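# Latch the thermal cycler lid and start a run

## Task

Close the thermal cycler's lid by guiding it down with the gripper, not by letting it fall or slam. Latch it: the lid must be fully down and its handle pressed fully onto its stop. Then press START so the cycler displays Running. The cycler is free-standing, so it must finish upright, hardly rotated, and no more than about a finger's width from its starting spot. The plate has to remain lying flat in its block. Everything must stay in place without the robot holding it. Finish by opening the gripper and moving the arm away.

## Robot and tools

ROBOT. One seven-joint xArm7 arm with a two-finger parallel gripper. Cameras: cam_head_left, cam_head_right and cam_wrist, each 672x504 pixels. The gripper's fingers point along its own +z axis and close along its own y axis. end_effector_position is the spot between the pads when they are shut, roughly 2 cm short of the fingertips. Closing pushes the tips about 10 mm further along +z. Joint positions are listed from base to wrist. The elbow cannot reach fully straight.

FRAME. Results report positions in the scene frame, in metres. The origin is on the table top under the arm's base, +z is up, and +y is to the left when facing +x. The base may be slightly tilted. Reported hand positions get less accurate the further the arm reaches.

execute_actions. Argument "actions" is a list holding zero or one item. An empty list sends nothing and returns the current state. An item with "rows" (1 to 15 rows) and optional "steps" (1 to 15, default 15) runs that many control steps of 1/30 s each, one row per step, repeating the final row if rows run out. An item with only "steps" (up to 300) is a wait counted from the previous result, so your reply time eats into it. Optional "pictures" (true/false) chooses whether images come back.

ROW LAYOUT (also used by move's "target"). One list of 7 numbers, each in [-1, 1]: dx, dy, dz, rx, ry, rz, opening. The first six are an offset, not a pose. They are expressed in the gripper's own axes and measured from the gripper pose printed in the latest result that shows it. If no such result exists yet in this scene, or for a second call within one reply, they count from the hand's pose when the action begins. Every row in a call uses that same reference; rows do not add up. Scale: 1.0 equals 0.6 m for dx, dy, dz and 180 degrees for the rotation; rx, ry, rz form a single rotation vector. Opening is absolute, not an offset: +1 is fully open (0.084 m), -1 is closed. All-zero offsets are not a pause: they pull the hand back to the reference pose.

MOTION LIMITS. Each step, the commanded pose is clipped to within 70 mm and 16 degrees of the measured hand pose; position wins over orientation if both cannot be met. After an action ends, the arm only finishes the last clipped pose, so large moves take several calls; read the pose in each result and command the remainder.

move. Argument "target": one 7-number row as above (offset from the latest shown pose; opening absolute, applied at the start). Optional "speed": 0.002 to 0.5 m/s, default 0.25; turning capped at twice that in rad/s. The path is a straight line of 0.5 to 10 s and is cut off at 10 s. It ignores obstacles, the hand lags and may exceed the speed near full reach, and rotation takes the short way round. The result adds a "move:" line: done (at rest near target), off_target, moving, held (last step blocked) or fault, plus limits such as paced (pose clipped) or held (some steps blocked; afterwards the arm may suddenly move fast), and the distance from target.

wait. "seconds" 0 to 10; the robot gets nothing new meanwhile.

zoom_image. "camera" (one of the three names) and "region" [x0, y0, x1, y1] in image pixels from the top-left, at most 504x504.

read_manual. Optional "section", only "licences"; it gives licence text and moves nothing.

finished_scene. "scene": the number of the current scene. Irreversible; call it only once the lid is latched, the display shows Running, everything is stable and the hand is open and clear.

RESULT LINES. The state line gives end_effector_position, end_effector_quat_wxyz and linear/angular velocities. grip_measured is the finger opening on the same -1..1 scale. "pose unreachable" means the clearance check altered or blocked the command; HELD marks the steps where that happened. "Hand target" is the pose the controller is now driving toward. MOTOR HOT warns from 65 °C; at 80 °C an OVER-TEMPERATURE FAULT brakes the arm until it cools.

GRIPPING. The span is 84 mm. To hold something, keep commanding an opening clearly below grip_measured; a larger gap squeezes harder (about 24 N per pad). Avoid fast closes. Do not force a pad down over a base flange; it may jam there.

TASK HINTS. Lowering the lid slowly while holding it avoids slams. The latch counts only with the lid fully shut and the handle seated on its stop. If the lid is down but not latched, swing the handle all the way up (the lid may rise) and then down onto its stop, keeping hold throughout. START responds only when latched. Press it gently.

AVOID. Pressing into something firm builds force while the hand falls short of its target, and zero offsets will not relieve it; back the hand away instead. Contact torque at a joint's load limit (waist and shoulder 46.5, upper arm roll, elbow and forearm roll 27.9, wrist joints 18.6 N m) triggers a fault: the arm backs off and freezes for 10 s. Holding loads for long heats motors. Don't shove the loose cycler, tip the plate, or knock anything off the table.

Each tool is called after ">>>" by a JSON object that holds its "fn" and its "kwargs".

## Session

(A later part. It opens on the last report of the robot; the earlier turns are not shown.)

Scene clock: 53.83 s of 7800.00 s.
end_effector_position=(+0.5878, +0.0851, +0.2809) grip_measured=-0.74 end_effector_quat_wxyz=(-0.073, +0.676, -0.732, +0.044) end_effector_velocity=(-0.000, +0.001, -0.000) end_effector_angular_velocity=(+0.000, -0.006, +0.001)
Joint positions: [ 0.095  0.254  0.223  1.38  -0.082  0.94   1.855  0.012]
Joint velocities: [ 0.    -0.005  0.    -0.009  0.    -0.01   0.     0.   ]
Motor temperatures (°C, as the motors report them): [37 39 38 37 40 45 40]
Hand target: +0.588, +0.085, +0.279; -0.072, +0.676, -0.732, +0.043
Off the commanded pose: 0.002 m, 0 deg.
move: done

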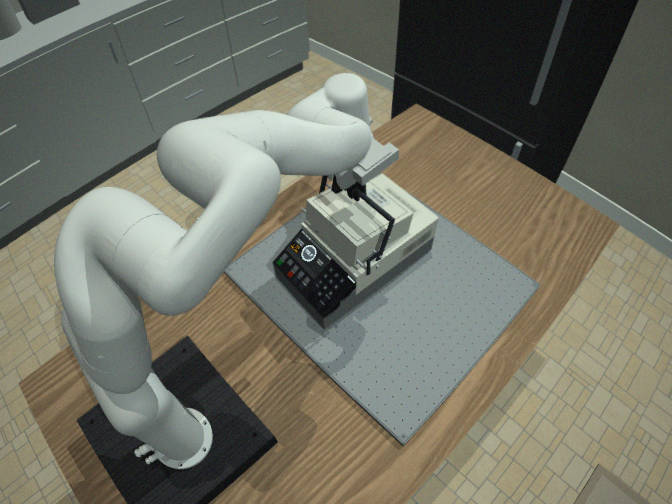

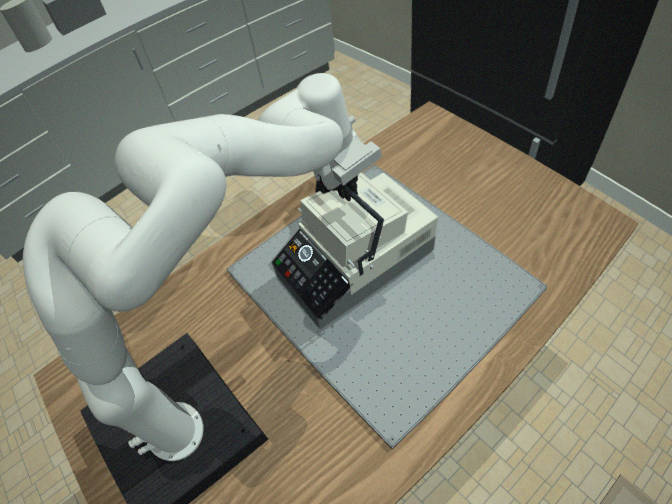

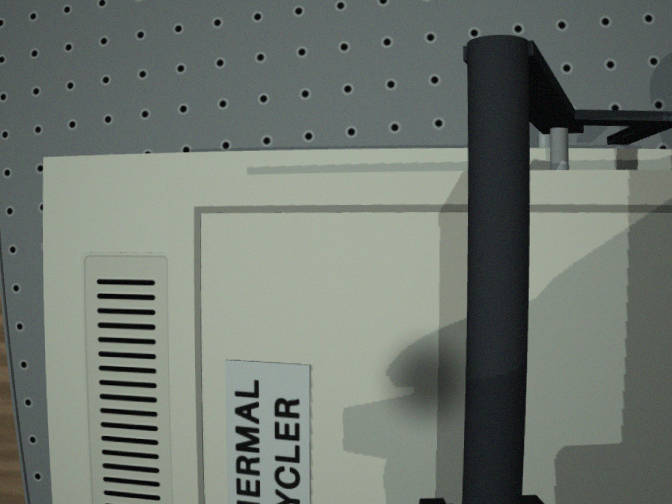

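>>> {"fn": "move", "kwargs": {"target": [0,0.088,-0.002,0,0,0,-1], "speed": 0.04}}

>>> {"fn": "move", "kwargs": {"target": [0,0.063,0.018,-0.055,0,0,-1], "speed": 0.04}}

>>> {"fn": "move", "kwargs": {"target": [0,0.044,0.045,0,0,0,-1], "speed": 0.03}}

>>> {"fn": "zoom_image", "kwargs": {"camera": "cam_head_right", "region": [250,140,450,330]}}

Scene clock: 60.03 s of 7800.00 s.
end_effector_position=(+0.5357, +0.0895, +0.2732) grip_measured=-0.74 end_effector_quat_wxyz=(-0.073, +0.676, -0.732, +0.043) end_effector_velocity=(-0.001, +0.000, +0.001) end_effector_angular_velocity=(+0.001, -0.004, -0.000)
Joint positions: [ 0.093  0.094  0.234  1.15  -0.047  0.867  1.858  0.012]
Joint velocities: [-0.    -0.006  0.001 -0.007  0.002 -0.006 -0.    -0.   ]
Motor temperatures (°C, as the motors report them): [37 39 38 37 40 46 40]
Hand target: +0.536, +0.089, +0.274; -0.073, +0.676, -0.732, +0.044
Off the commanded pose: 0.000 m, 0 deg.
After step 90, 1.57 s passed at rest.
move: done

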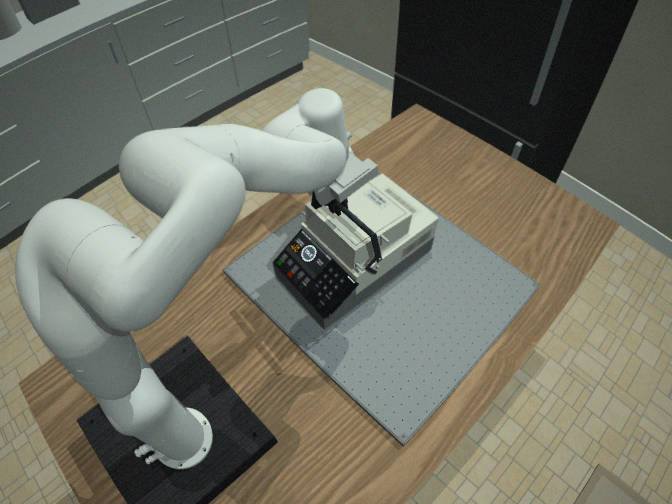

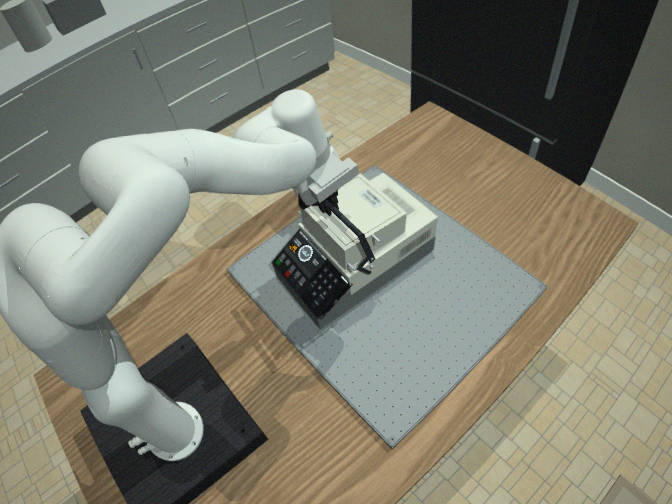

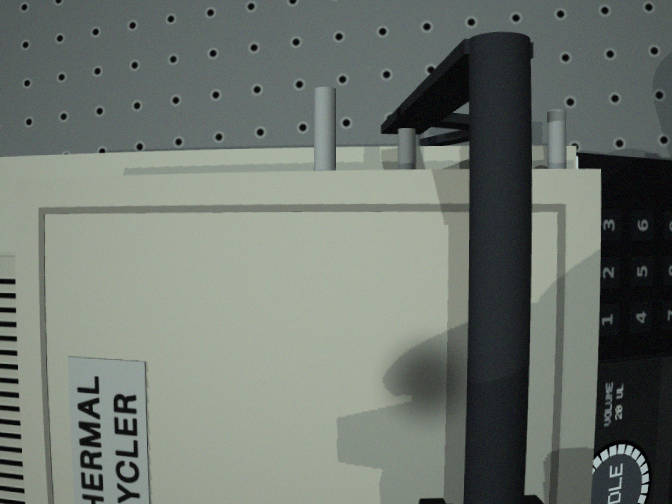

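Scene clock: 62.43 s of 7800.00 s.
end_effector_position=(+0.5006, +0.0927, +0.2548) grip_measured=-0.74 end_effector_quat_wxyz=(-0.014, +0.679, -0.734, -0.020) end_effector_velocity=(-0.002, +0.000, +0.000) end_effector_angular_velocity=(+0.000, +0.007, +0.001)
Joint positions: [0.091 0.12  0.239 1.174 0.003 1.033 1.831 0.011]
Joint velocities: [ 0.001 -0.    -0.001  0.002  0.002  0.01  -0.001 -0.   ]
Motor temperatures (°C, as the motors report them): [37 39 38 37 40 45 40]
Hand target: +0.500, +0.093, +0.256; -0.014, +0.680, -0.733, -0.020
Off the commanded pose: 0.002 m, 0 deg.
move: done

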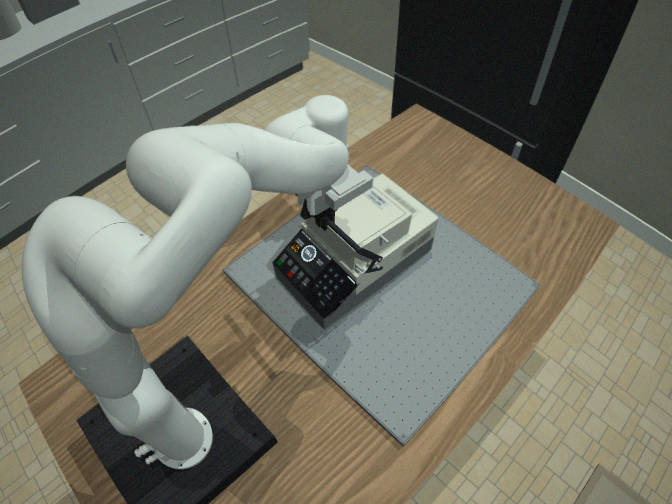

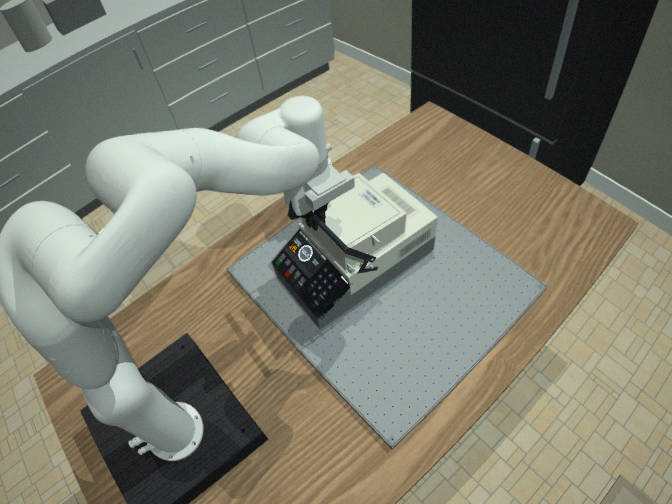

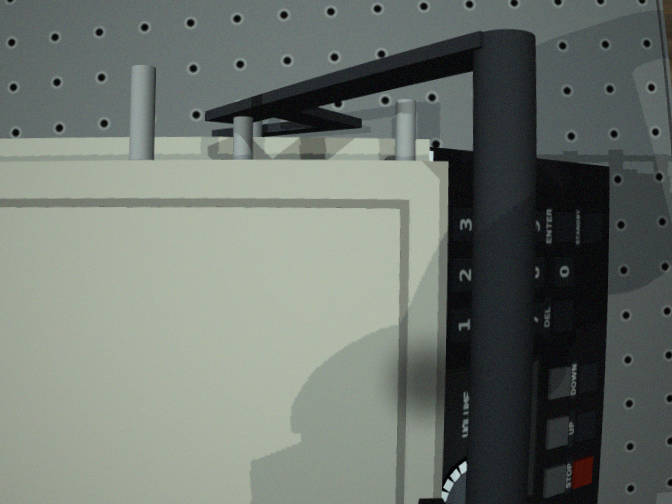

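Scene clock: 64.00 s of 7800.00 s.
end_effector_position=(+0.4751, +0.0956, +0.2287) grip_measured=-0.74 end_effector_quat_wxyz=(-0.015, +0.679, -0.734, -0.019) end_effector_velocity=(-0.002, +0.000, -0.002) end_effector_angular_velocity=(-0.000, +0.001, +0.001)
Joint positions: [0.095 0.07  0.244 1.032 0.016 0.936 1.835 0.011]
Joint velocities: [ 0.001 -0.001 -0.    -0.007  0.    -0.005  0.     0.   ]
Motor temperatures (°C, as the motors report them): [37 39 38 37 40 46 40]
Hand target: +0.474, +0.096, +0.228; -0.014, +0.679, -0.734, -0.020
Off the commanded pose: 0.001 m, 0 deg.
move: done

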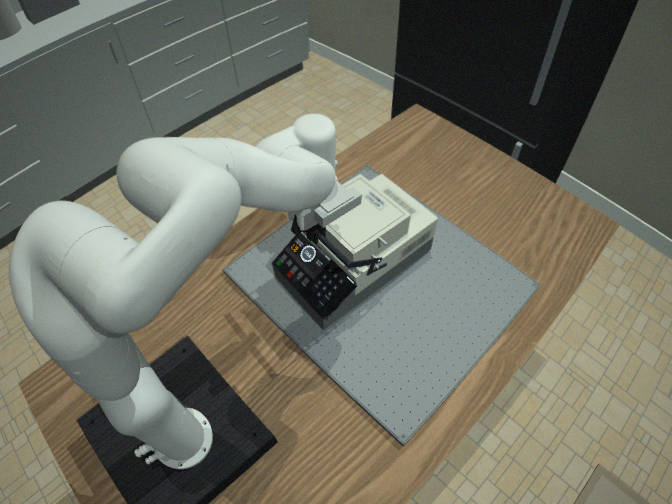

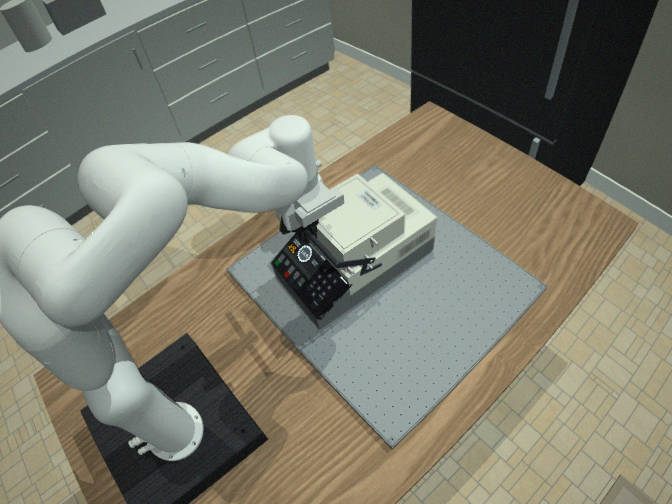

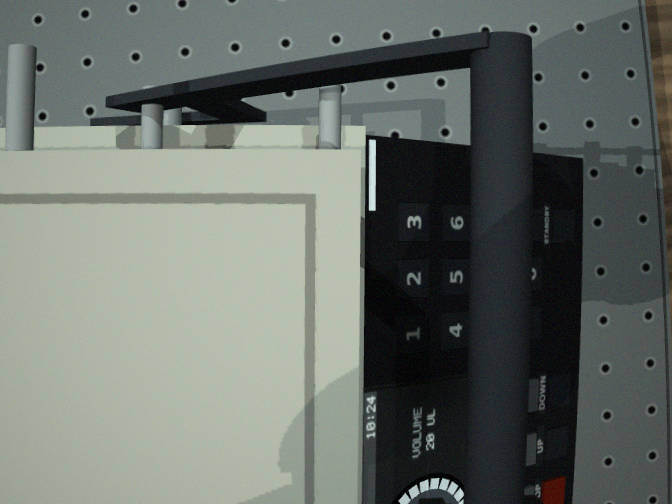

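Region (250, 140, 450, 330) of cam_head_right's 672x504 image, scaled by 2.520, with more detail than that image has; it fills the top 479 rows of this view, and the rest is white.

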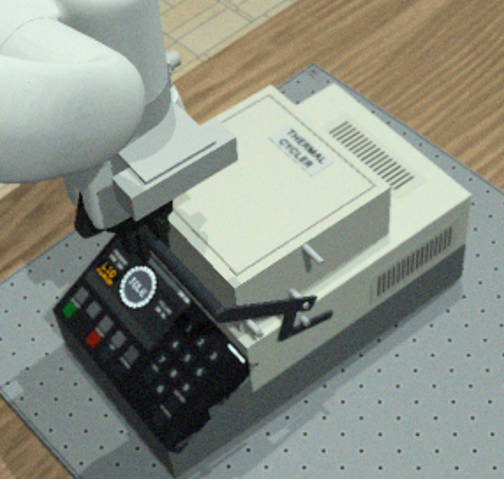

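>>> {"fn": "move", "kwargs": {"target": [0,0.024,0.042,0,0,0,-1], "speed": 0.025}}

>>> {"fn": "move", "kwargs": {"target": [0,0.013,0.035,0.02,0,0,-1], "speed": 0.025}}

>>> {"fn": "zoom_image", "kwargs": {"camera": "cam_head_left", "region": [250,160,450,340]}}

Scene clock: 66.67 s of 7800.00 s.
end_effector_position=(+0.4619, +0.0975, +0.2044) grip_measured=-0.74 end_effector_quat_wxyz=(-0.017, +0.678, -0.734, -0.018) end_effector_velocity=(-0.001, +0.001, -0.002) end_effector_angular_velocity=(+0.000, -0.003, +0.001)
Joint positions: [0.1   0.065 0.247 0.947 0.018 0.852 1.842 0.011]
Joint velocities: [ 0.002 -0.001 -0.    -0.006 -0.    -0.008  0.001 -0.   ]
Motor temperatures (°C, as the motors report them): [37 39 38 36 40 46 40]
Hand target: +0.461, +0.098, +0.204; -0.015, +0.679, -0.734, -0.019
Off the commanded pose: 0.002 m, 0 deg.
move: done

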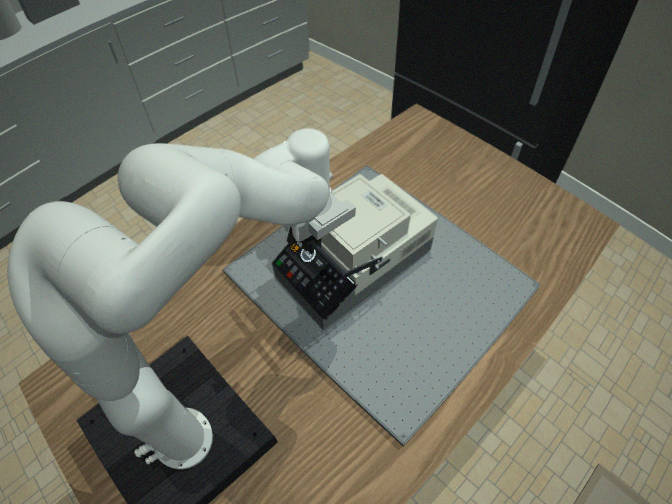

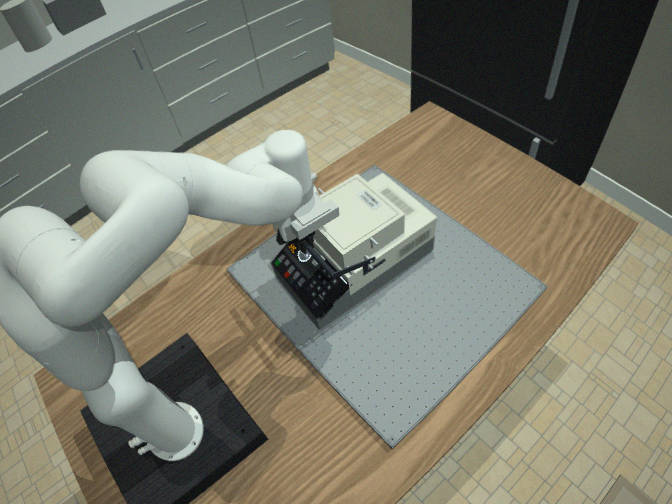

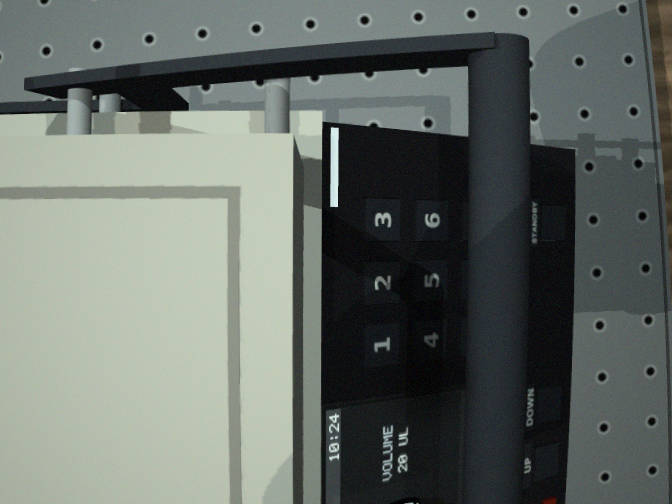

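Scene clock: 68.13 s of 7800.00 s.
end_effector_position=(+0.4588, +0.1005, +0.1885) grip_measured=-0.74 end_effector_quat_wxyz=(-0.043, +0.678, -0.734, +0.008) end_effector_velocity=(-0.000, +0.000, -0.001) end_effector_angular_velocity=(-0.001, -0.005, -0.001)
Joint positions: [ 0.108  0.042  0.253  0.846 -0.     0.702  1.868  0.012]
Joint velocities: [-0.001 -0.001  0.001 -0.007 -0.003 -0.011  0.003  0.   ]
Motor temperatures (°C, as the motors report them): [37 39 38 36 40 46 40]
Hand target: +0.454, +0.099, +0.183; -0.038, +0.677, -0.735, +0.005
Off the commanded pose: 0.007 m, 1 deg.
move: off_target

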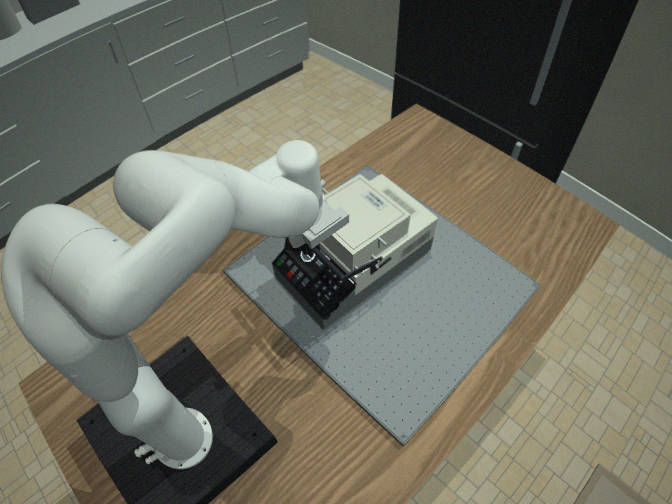

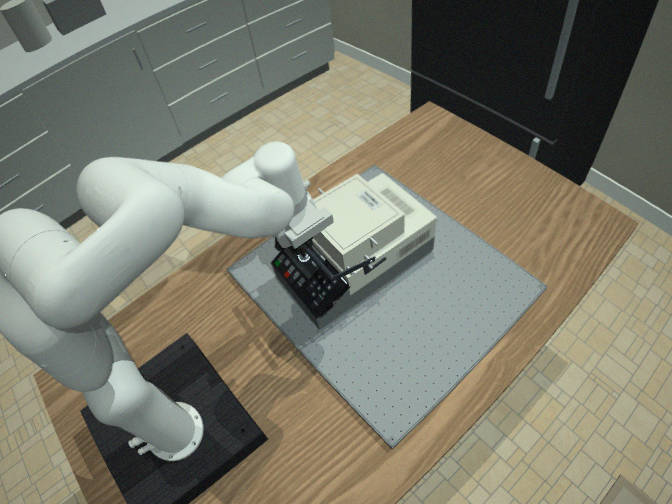

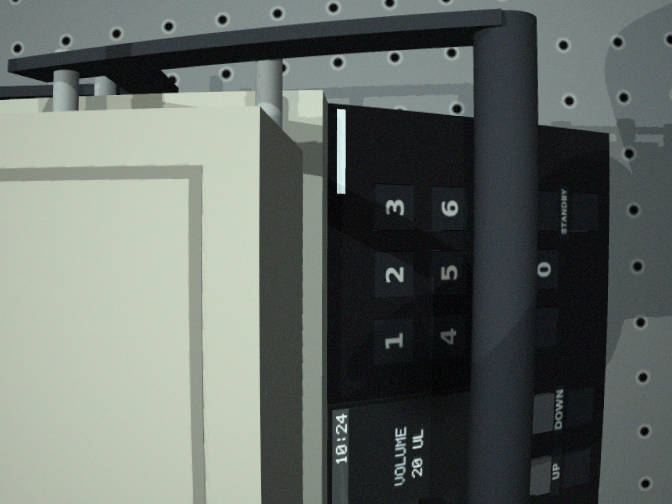

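Region (250, 160, 450, 340) of cam_head_left's 672x504 image, scaled by 2.520, with more detail than that image has; it fills the top 454 rows of this view, and the rest is white.

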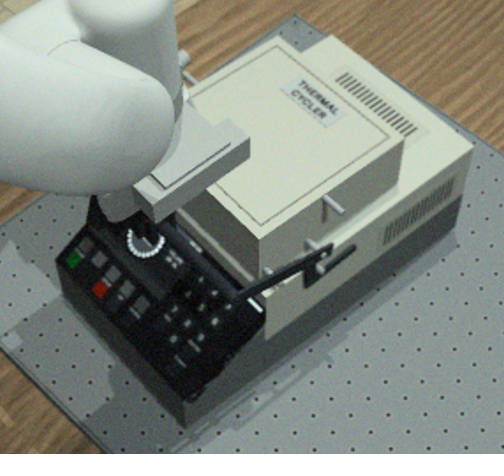

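>>> {"fn": "move", "kwargs": {"target": [0,0,0,0,0,0,-0.4]}}

>>> {"fn": "move", "kwargs": {"target": [0,0.005,-0.08,0,0,0,-0.4], "speed": 0.1}}

>>> {"fn": "move", "kwargs": {"target": [-0.09,0.1,0,0.035,0,0,-1], "speed": 0.15}}

>>> {"fn": "zoom_image", "kwargs": {"camera": "cam_head_right", "region": [250,160,450,340]}}

Scene clock: 70.40 s of 7800.00 s.
end_effector_position=(+0.4584, +0.1007, +0.1882) grip_measured=-0.42 end_effector_quat_wxyz=(-0.043, +0.678, -0.734, +0.008) end_effector_velocity=(+0.002, -0.000, +0.001) end_effector_angular_velocity=(+0.001, -0.005, -0.001)
Joint positions: [ 0.106  0.042  0.255  0.846 -0.001  0.702  1.868  0.026]
Joint velocities: [-0.001 -0.001 -0.     0.003  0.    -0.002  0.     0.   ]
Motor temperatures (°C, as the motors report them): [37 39 38 36 40 46 40]
Hand target: +0.459, +0.101, +0.189; -0.043, +0.678, -0.734, +0.008
Off the commanded pose: 0.000 m, 0 deg.
move: done

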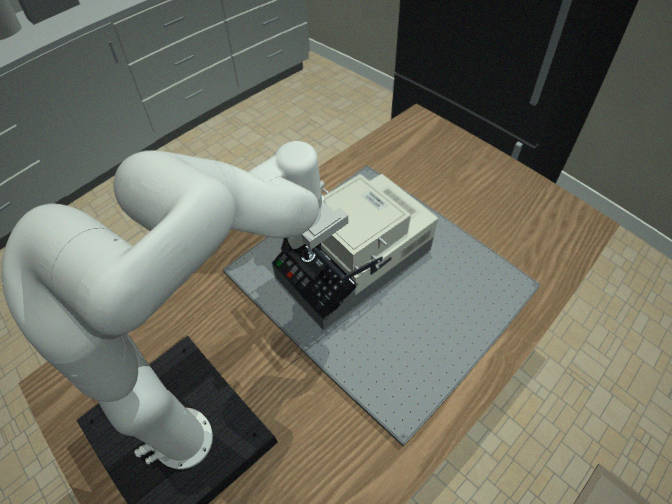

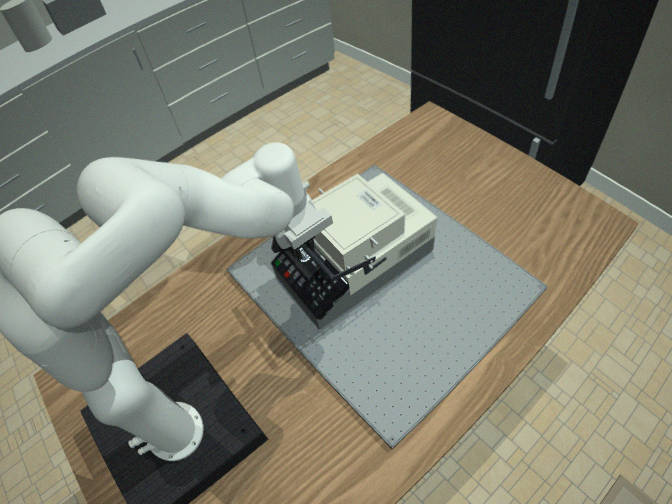

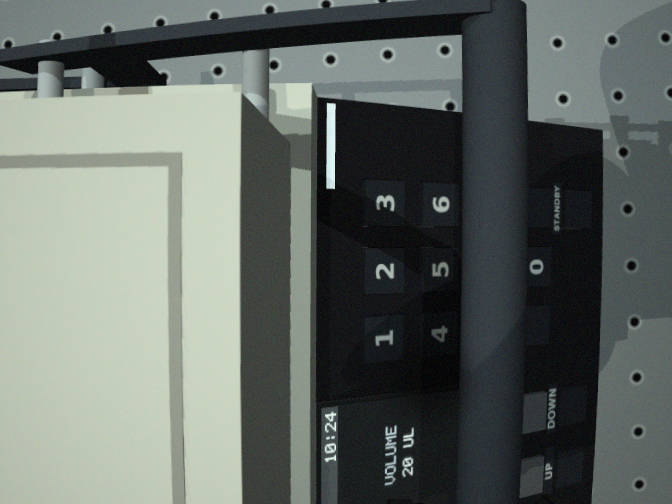

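Scene clock: 71.27 s of 7800.00 s.
end_effector_position=(+0.4518, +0.0988, +0.2354) grip_measured=-0.42 end_effector_quat_wxyz=(-0.043, +0.678, -0.734, +0.007) end_effector_velocity=(+0.001, +0.000, +0.003) end_effector_angular_velocity=(+0.002, -0.005, -0.001)
Joint positions: [ 0.105 -0.061  0.253  0.881  0.035  0.838  1.843  0.026]
Joint velocities: [-0.    -0.004  0.     0.004  0.002  0.003 -0.001 -0.   ]
Motor temperatures (°C, as the motors report them): [37 39 38 36 40 45 40]
Hand target: +0.452, +0.099, +0.236; -0.043, +0.678, -0.734, +0.008
Off the commanded pose: 0.001 m, 0 deg.
move: done

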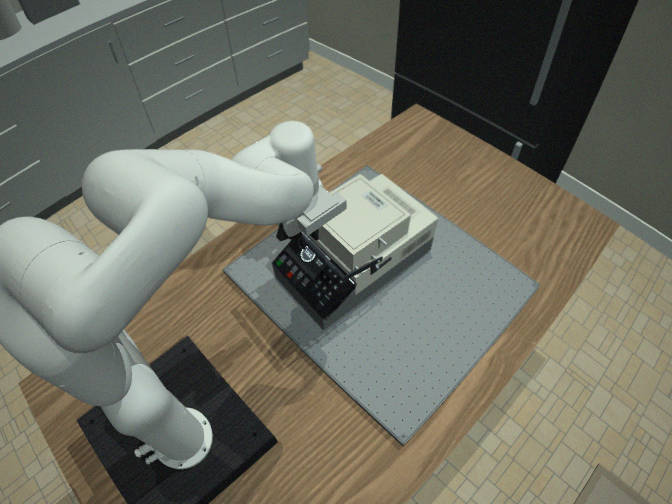

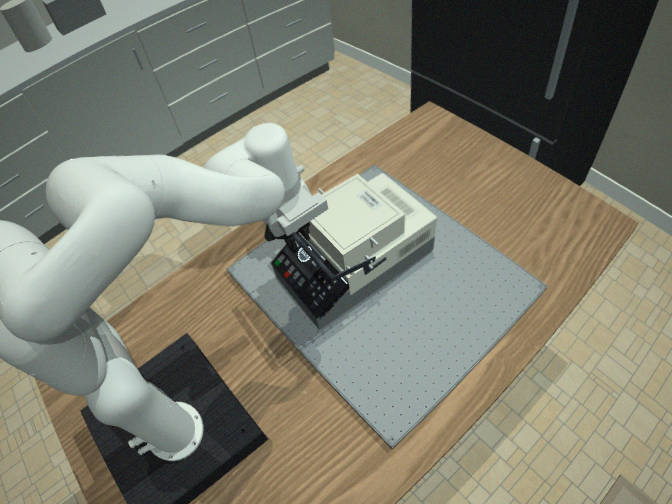

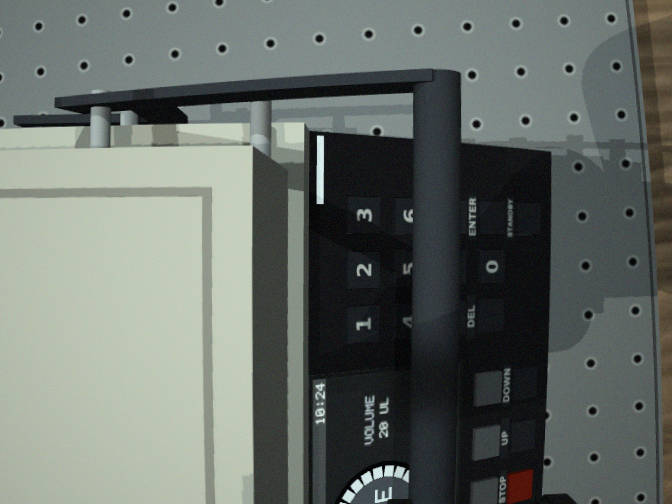

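Scene clock: 72.20 s of 7800.00 s.
end_effector_position=(+0.3967, +0.1571, +0.2341) grip_measured=-1.00 end_effector_quat_wxyz=(-0.079, +0.674, -0.733, +0.047) end_effector_velocity=(-0.003, +0.002, -0.001) end_effector_angular_velocity=(-0.002, -0.003, +0.001)
Joint positions: [ 0.188 -0.245  0.358  0.66   0.041  0.69   2.026  0.   ]
Joint velocities: [ 0.004 -0.006  0.006 -0.009 -0.002 -0.006  0.011  0.   ]
Motor temperatures (°C, as the motors report them): [37 39 38 36 40 45 40]
Hand target: +0.396, +0.158, +0.234; -0.080, +0.675, -0.732, +0.048
Off the commanded pose: 0.001 m, 0 deg.
move: done

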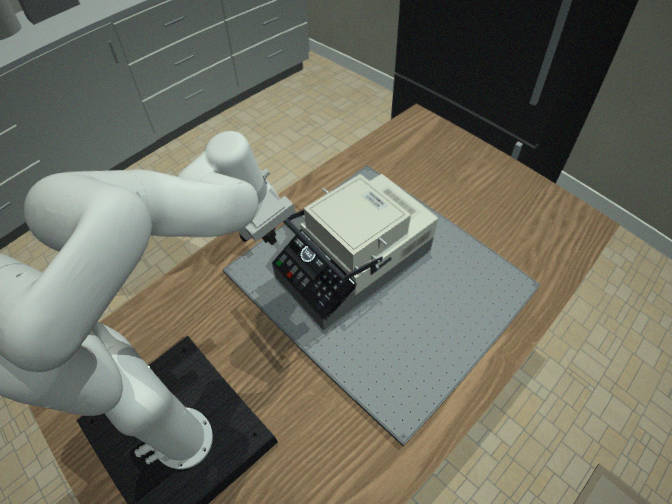

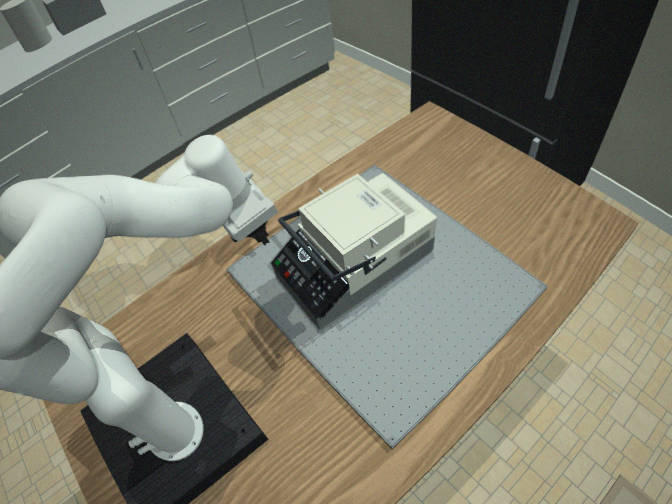

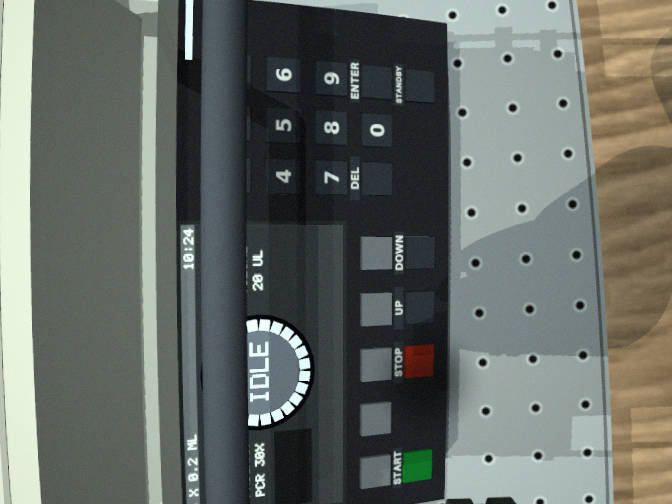

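Region (250, 160, 450, 340) of cam_head_right's 672x504 image, scaled by 2.520, with more detail than that image has; it fills the top 454 rows of this view, and the rest is white.

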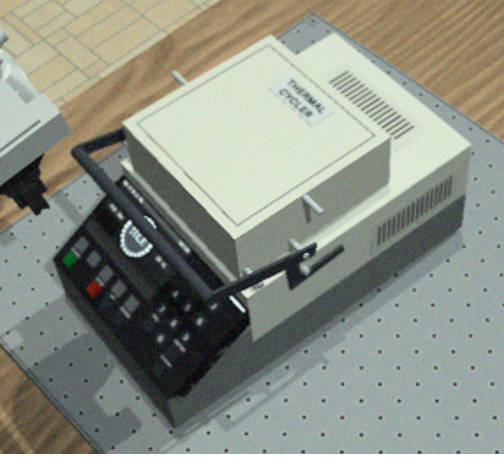

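>>> {"fn": "move", "kwargs": {"target": [-0.042,0.012,0.16,0,0,0,-1], "speed": 0.12}}

Scene clock: 74.47 s of 7800.00 s.
end_effector_position=(+0.4090, +0.1861, +0.1401) grip_measured=-1.00 end_effector_quat_wxyz=(-0.080, +0.674, -0.733, +0.047) end_effector_velocity=(+0.000, -0.001, -0.003) end_effector_angular_velocity=(-0.004, +0.001, -0.004)
Joint positions: [ 0.173  0.064  0.406  0.653 -0.23   0.405  2.289  0.   ]
Joint velocities: [ 0.002  0.009 -0.004  0.001 -0.019 -0.004  0.018  0.   ]
Motor temperatures (°C, as the motors report them): [37 39 38 36 40 45 40]
Hand target: +0.409, +0.186, +0.140; -0.079, +0.674, -0.733, +0.047
Off the commanded pose: 0.000 m, 0 deg.
move: done

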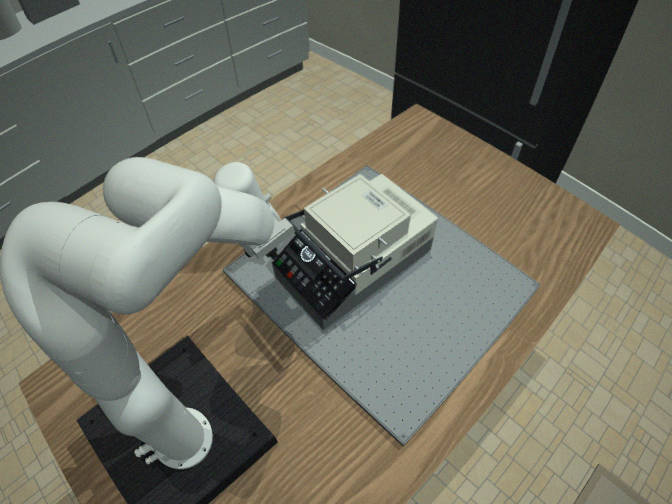

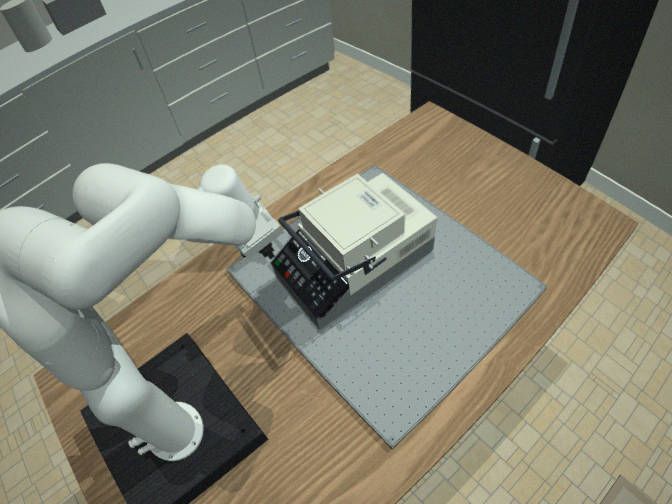

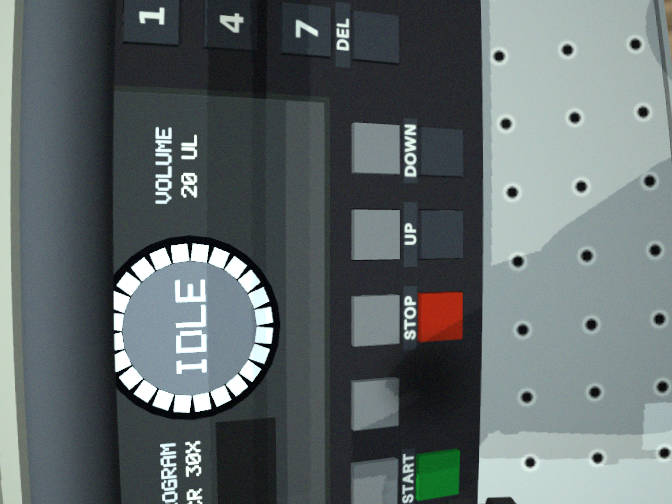

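>>> {"fn": "move", "kwargs": {"target": [0,0,0.045,0,0,0,-1], "speed": 0.03}}

>>> {"fn": "move", "kwargs": {"target": [0,0,0.015,0,0,0,-1], "speed": 0.01}}

Scene clock: 76.63 s of 7800.00 s.
end_effector_position=(+0.4139, +0.1870, +0.1137) grip_measured=-1.00 end_effector_quat_wxyz=(-0.080, +0.674, -0.733, +0.047) end_effector_velocity=(+0.001, +0.001, -0.001) end_effector_angular_velocity=(+0.000, -0.003, +0.001)
Joint positions: [ 0.188  0.158  0.369  0.668 -0.355  0.339  2.381  0.   ]
Joint velocities: [ 0.004  0.004 -0.004  0.002 -0.01  -0.005  0.008  0.   ]
Motor temperatures (°C, as the motors report them): [37 39 38 36 40 45 40]
Hand target: +0.414, +0.187, +0.113; -0.080, +0.674, -0.733, +0.047
Off the commanded pose: 0.000 m, 0 deg.
move: done

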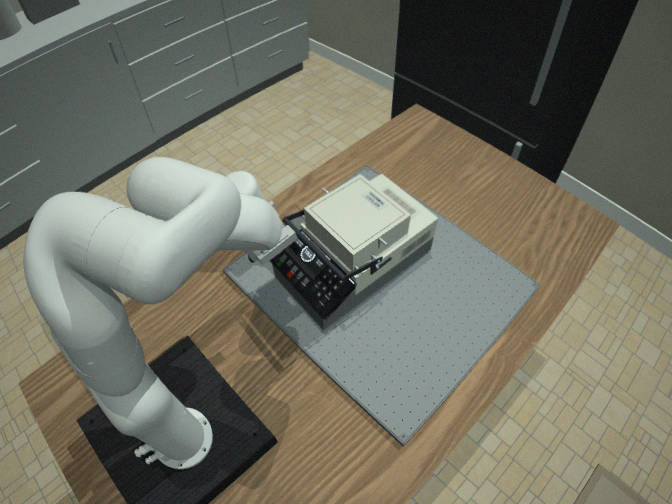

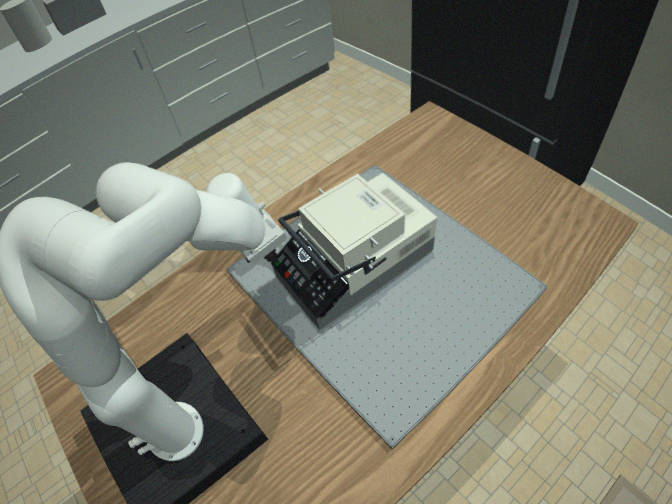

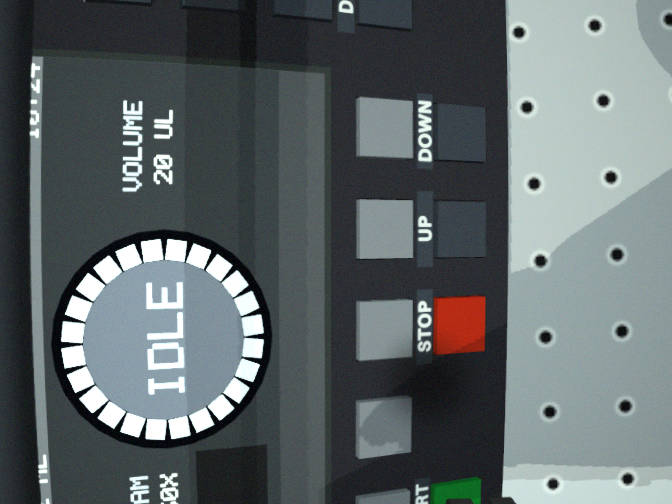

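Scene clock: 77.77 s of 7800.00 s.
end_effector_position=(+0.4156, +0.1874, +0.1050) grip_measured=-1.00 end_effector_quat_wxyz=(-0.080, +0.674, -0.733, +0.047) end_effector_velocity=(-0.000, -0.000, -0.001) end_effector_angular_velocity=(-0.002, +0.002, -0.001)
Joint positions: [ 0.199  0.19   0.349  0.675 -0.397  0.319  2.413  0.   ]
Joint velocities: [ 0.002  0.004 -0.003  0.    -0.005 -0.     0.005  0.   ]
Motor temperatures (°C, as the motors report them): [37 39 38 36 40 45 40]
Hand target: +0.416, +0.187, +0.105; -0.080, +0.674, -0.733, +0.047
Off the commanded pose: 0.000 m, 0 deg.
move: done

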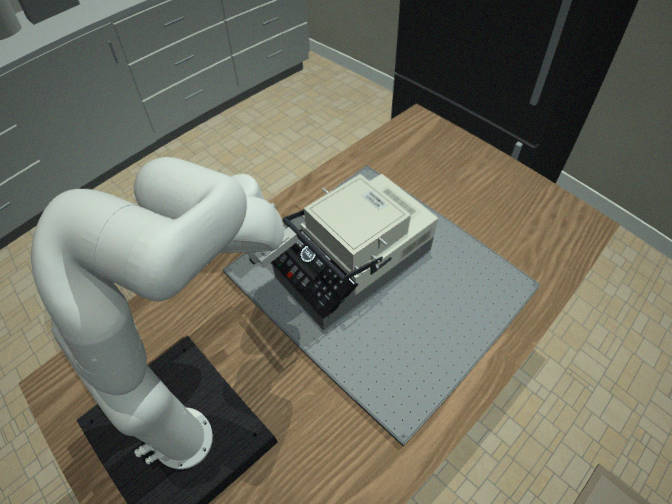

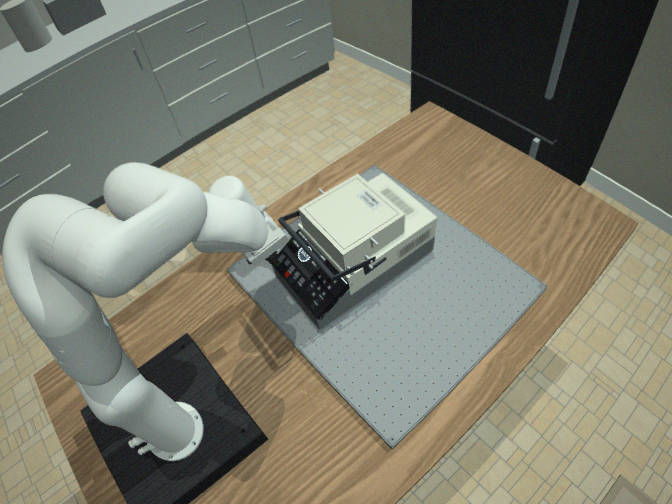

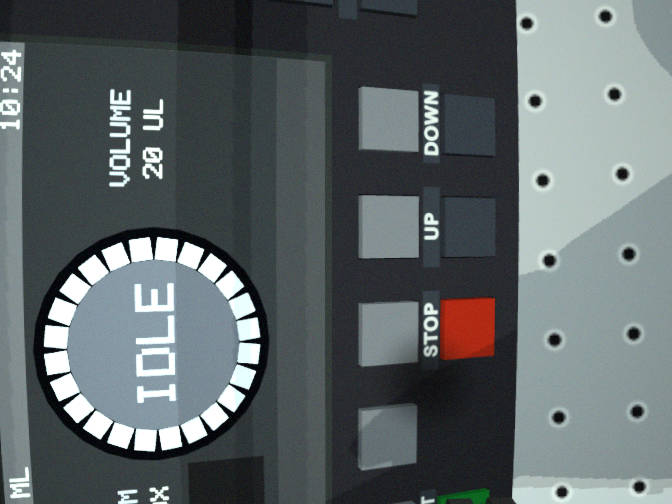

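>>> {"fn": "move", "kwargs": {"target": [0,0,0.012,0,0,0,-1], "speed": 0.01}}

Scene clock: 79.50 s of 7800.00 s.
end_effector_position=(+0.4174, +0.1882, +0.1010) grip_measured=-1.00 end_effector_quat_wxyz=(-0.082, +0.675, -0.732, +0.049) end_effector_velocity=(+0.002, -0.000, +0.001) end_effector_angular_velocity=(+0.004, -0.008, -0.002)
Joint positions: [ 0.209  0.206  0.335  0.681 -0.43   0.305  2.438  0.   ]
Joint velocities: [ 0.001  0.    -0.005 -0.    -0.007 -0.01   0.005  0.   ]
Motor temperatures (°C, as the motors report them): [37 39 38 36 40 45 40]
Hand target: +0.417, +0.188, +0.098; -0.080, +0.674, -0.733, +0.047
Off the commanded pose: 0.003 m, 0 deg.
move: done

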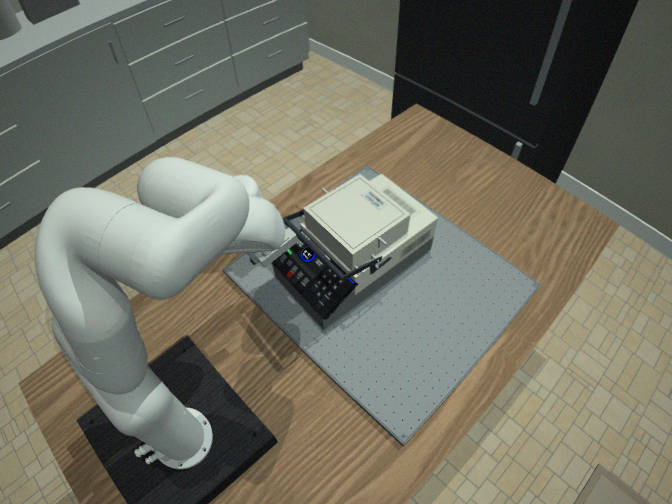

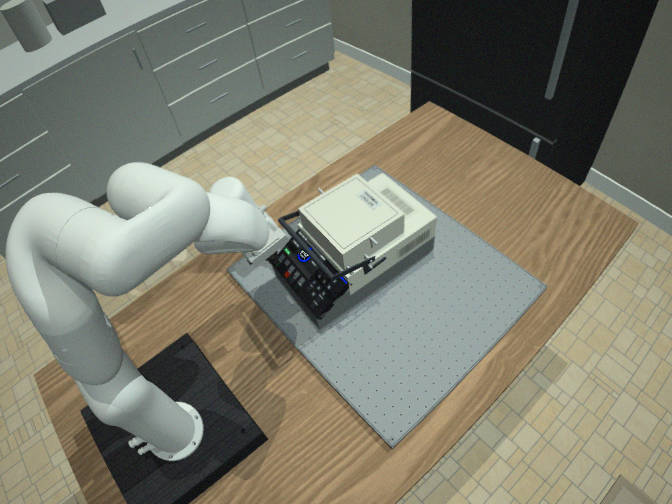

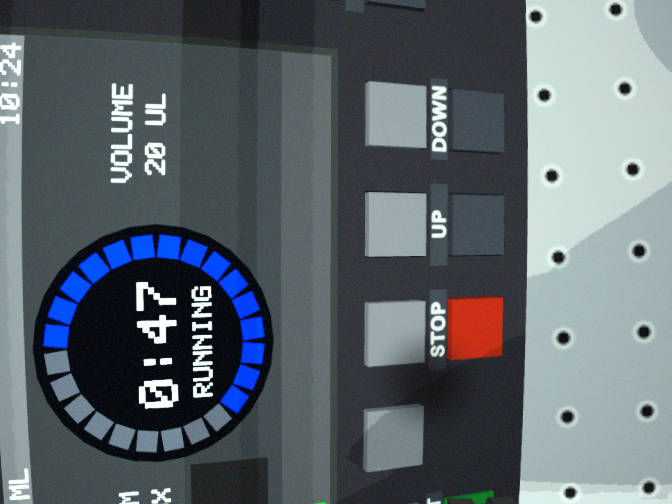

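>>> {"fn": "move", "kwargs": {"target": [0,0.08,-0.3,0,0,0,-1]}}

Scene clock: 81.73 s of 7800.00 s.
end_effector_position=(+0.3367, +0.1861, +0.2687) grip_measured=-1.00 end_effector_quat_wxyz=(-0.081, +0.675, -0.732, +0.049) end_effector_velocity=(-0.000, +0.001, +0.003) end_effector_angular_velocity=(+0.002, -0.003, +0.001)
Joint positions: [ 0.303 -0.46   0.379  0.592  0.11   0.829  2.104  0.   ]
Joint velocities: [ 0.001 -0.006 -0.001  0.003  0.002  0.006 -0.001  0.   ]
Motor temperatures (°C, as the motors report them): [37 39 38 36 40 45 40]
Hand target: +0.337, +0.186, +0.269; -0.082, +0.675, -0.732, +0.049
Off the commanded pose: 0.001 m, 0 deg.
move: done

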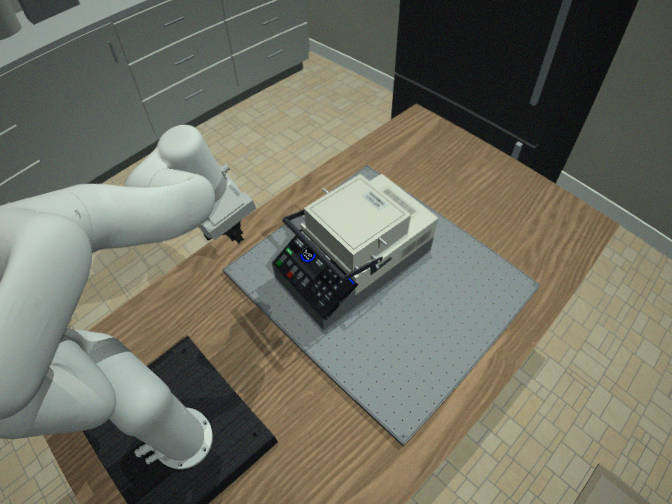

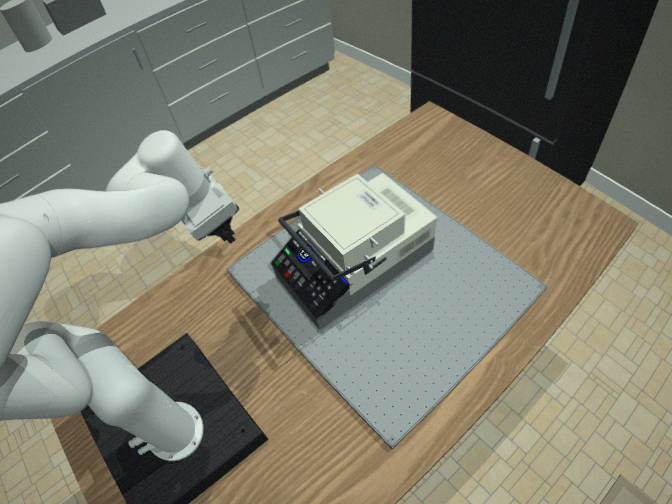

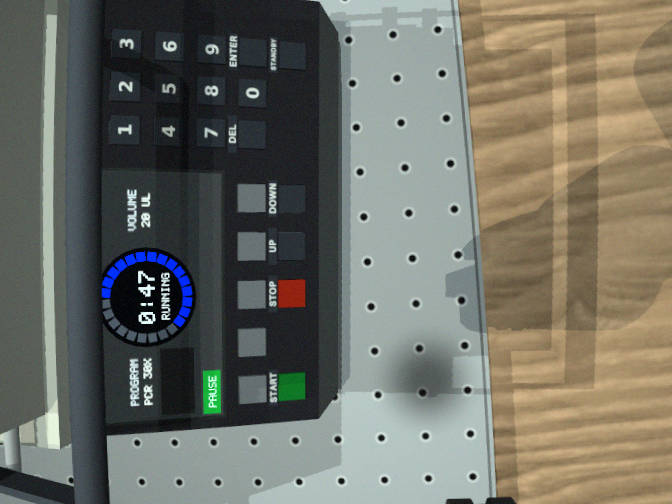

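>>> {"fn": "finished_scene", "kwargs": {"scene": 2}}

The scene is finished: the task was done.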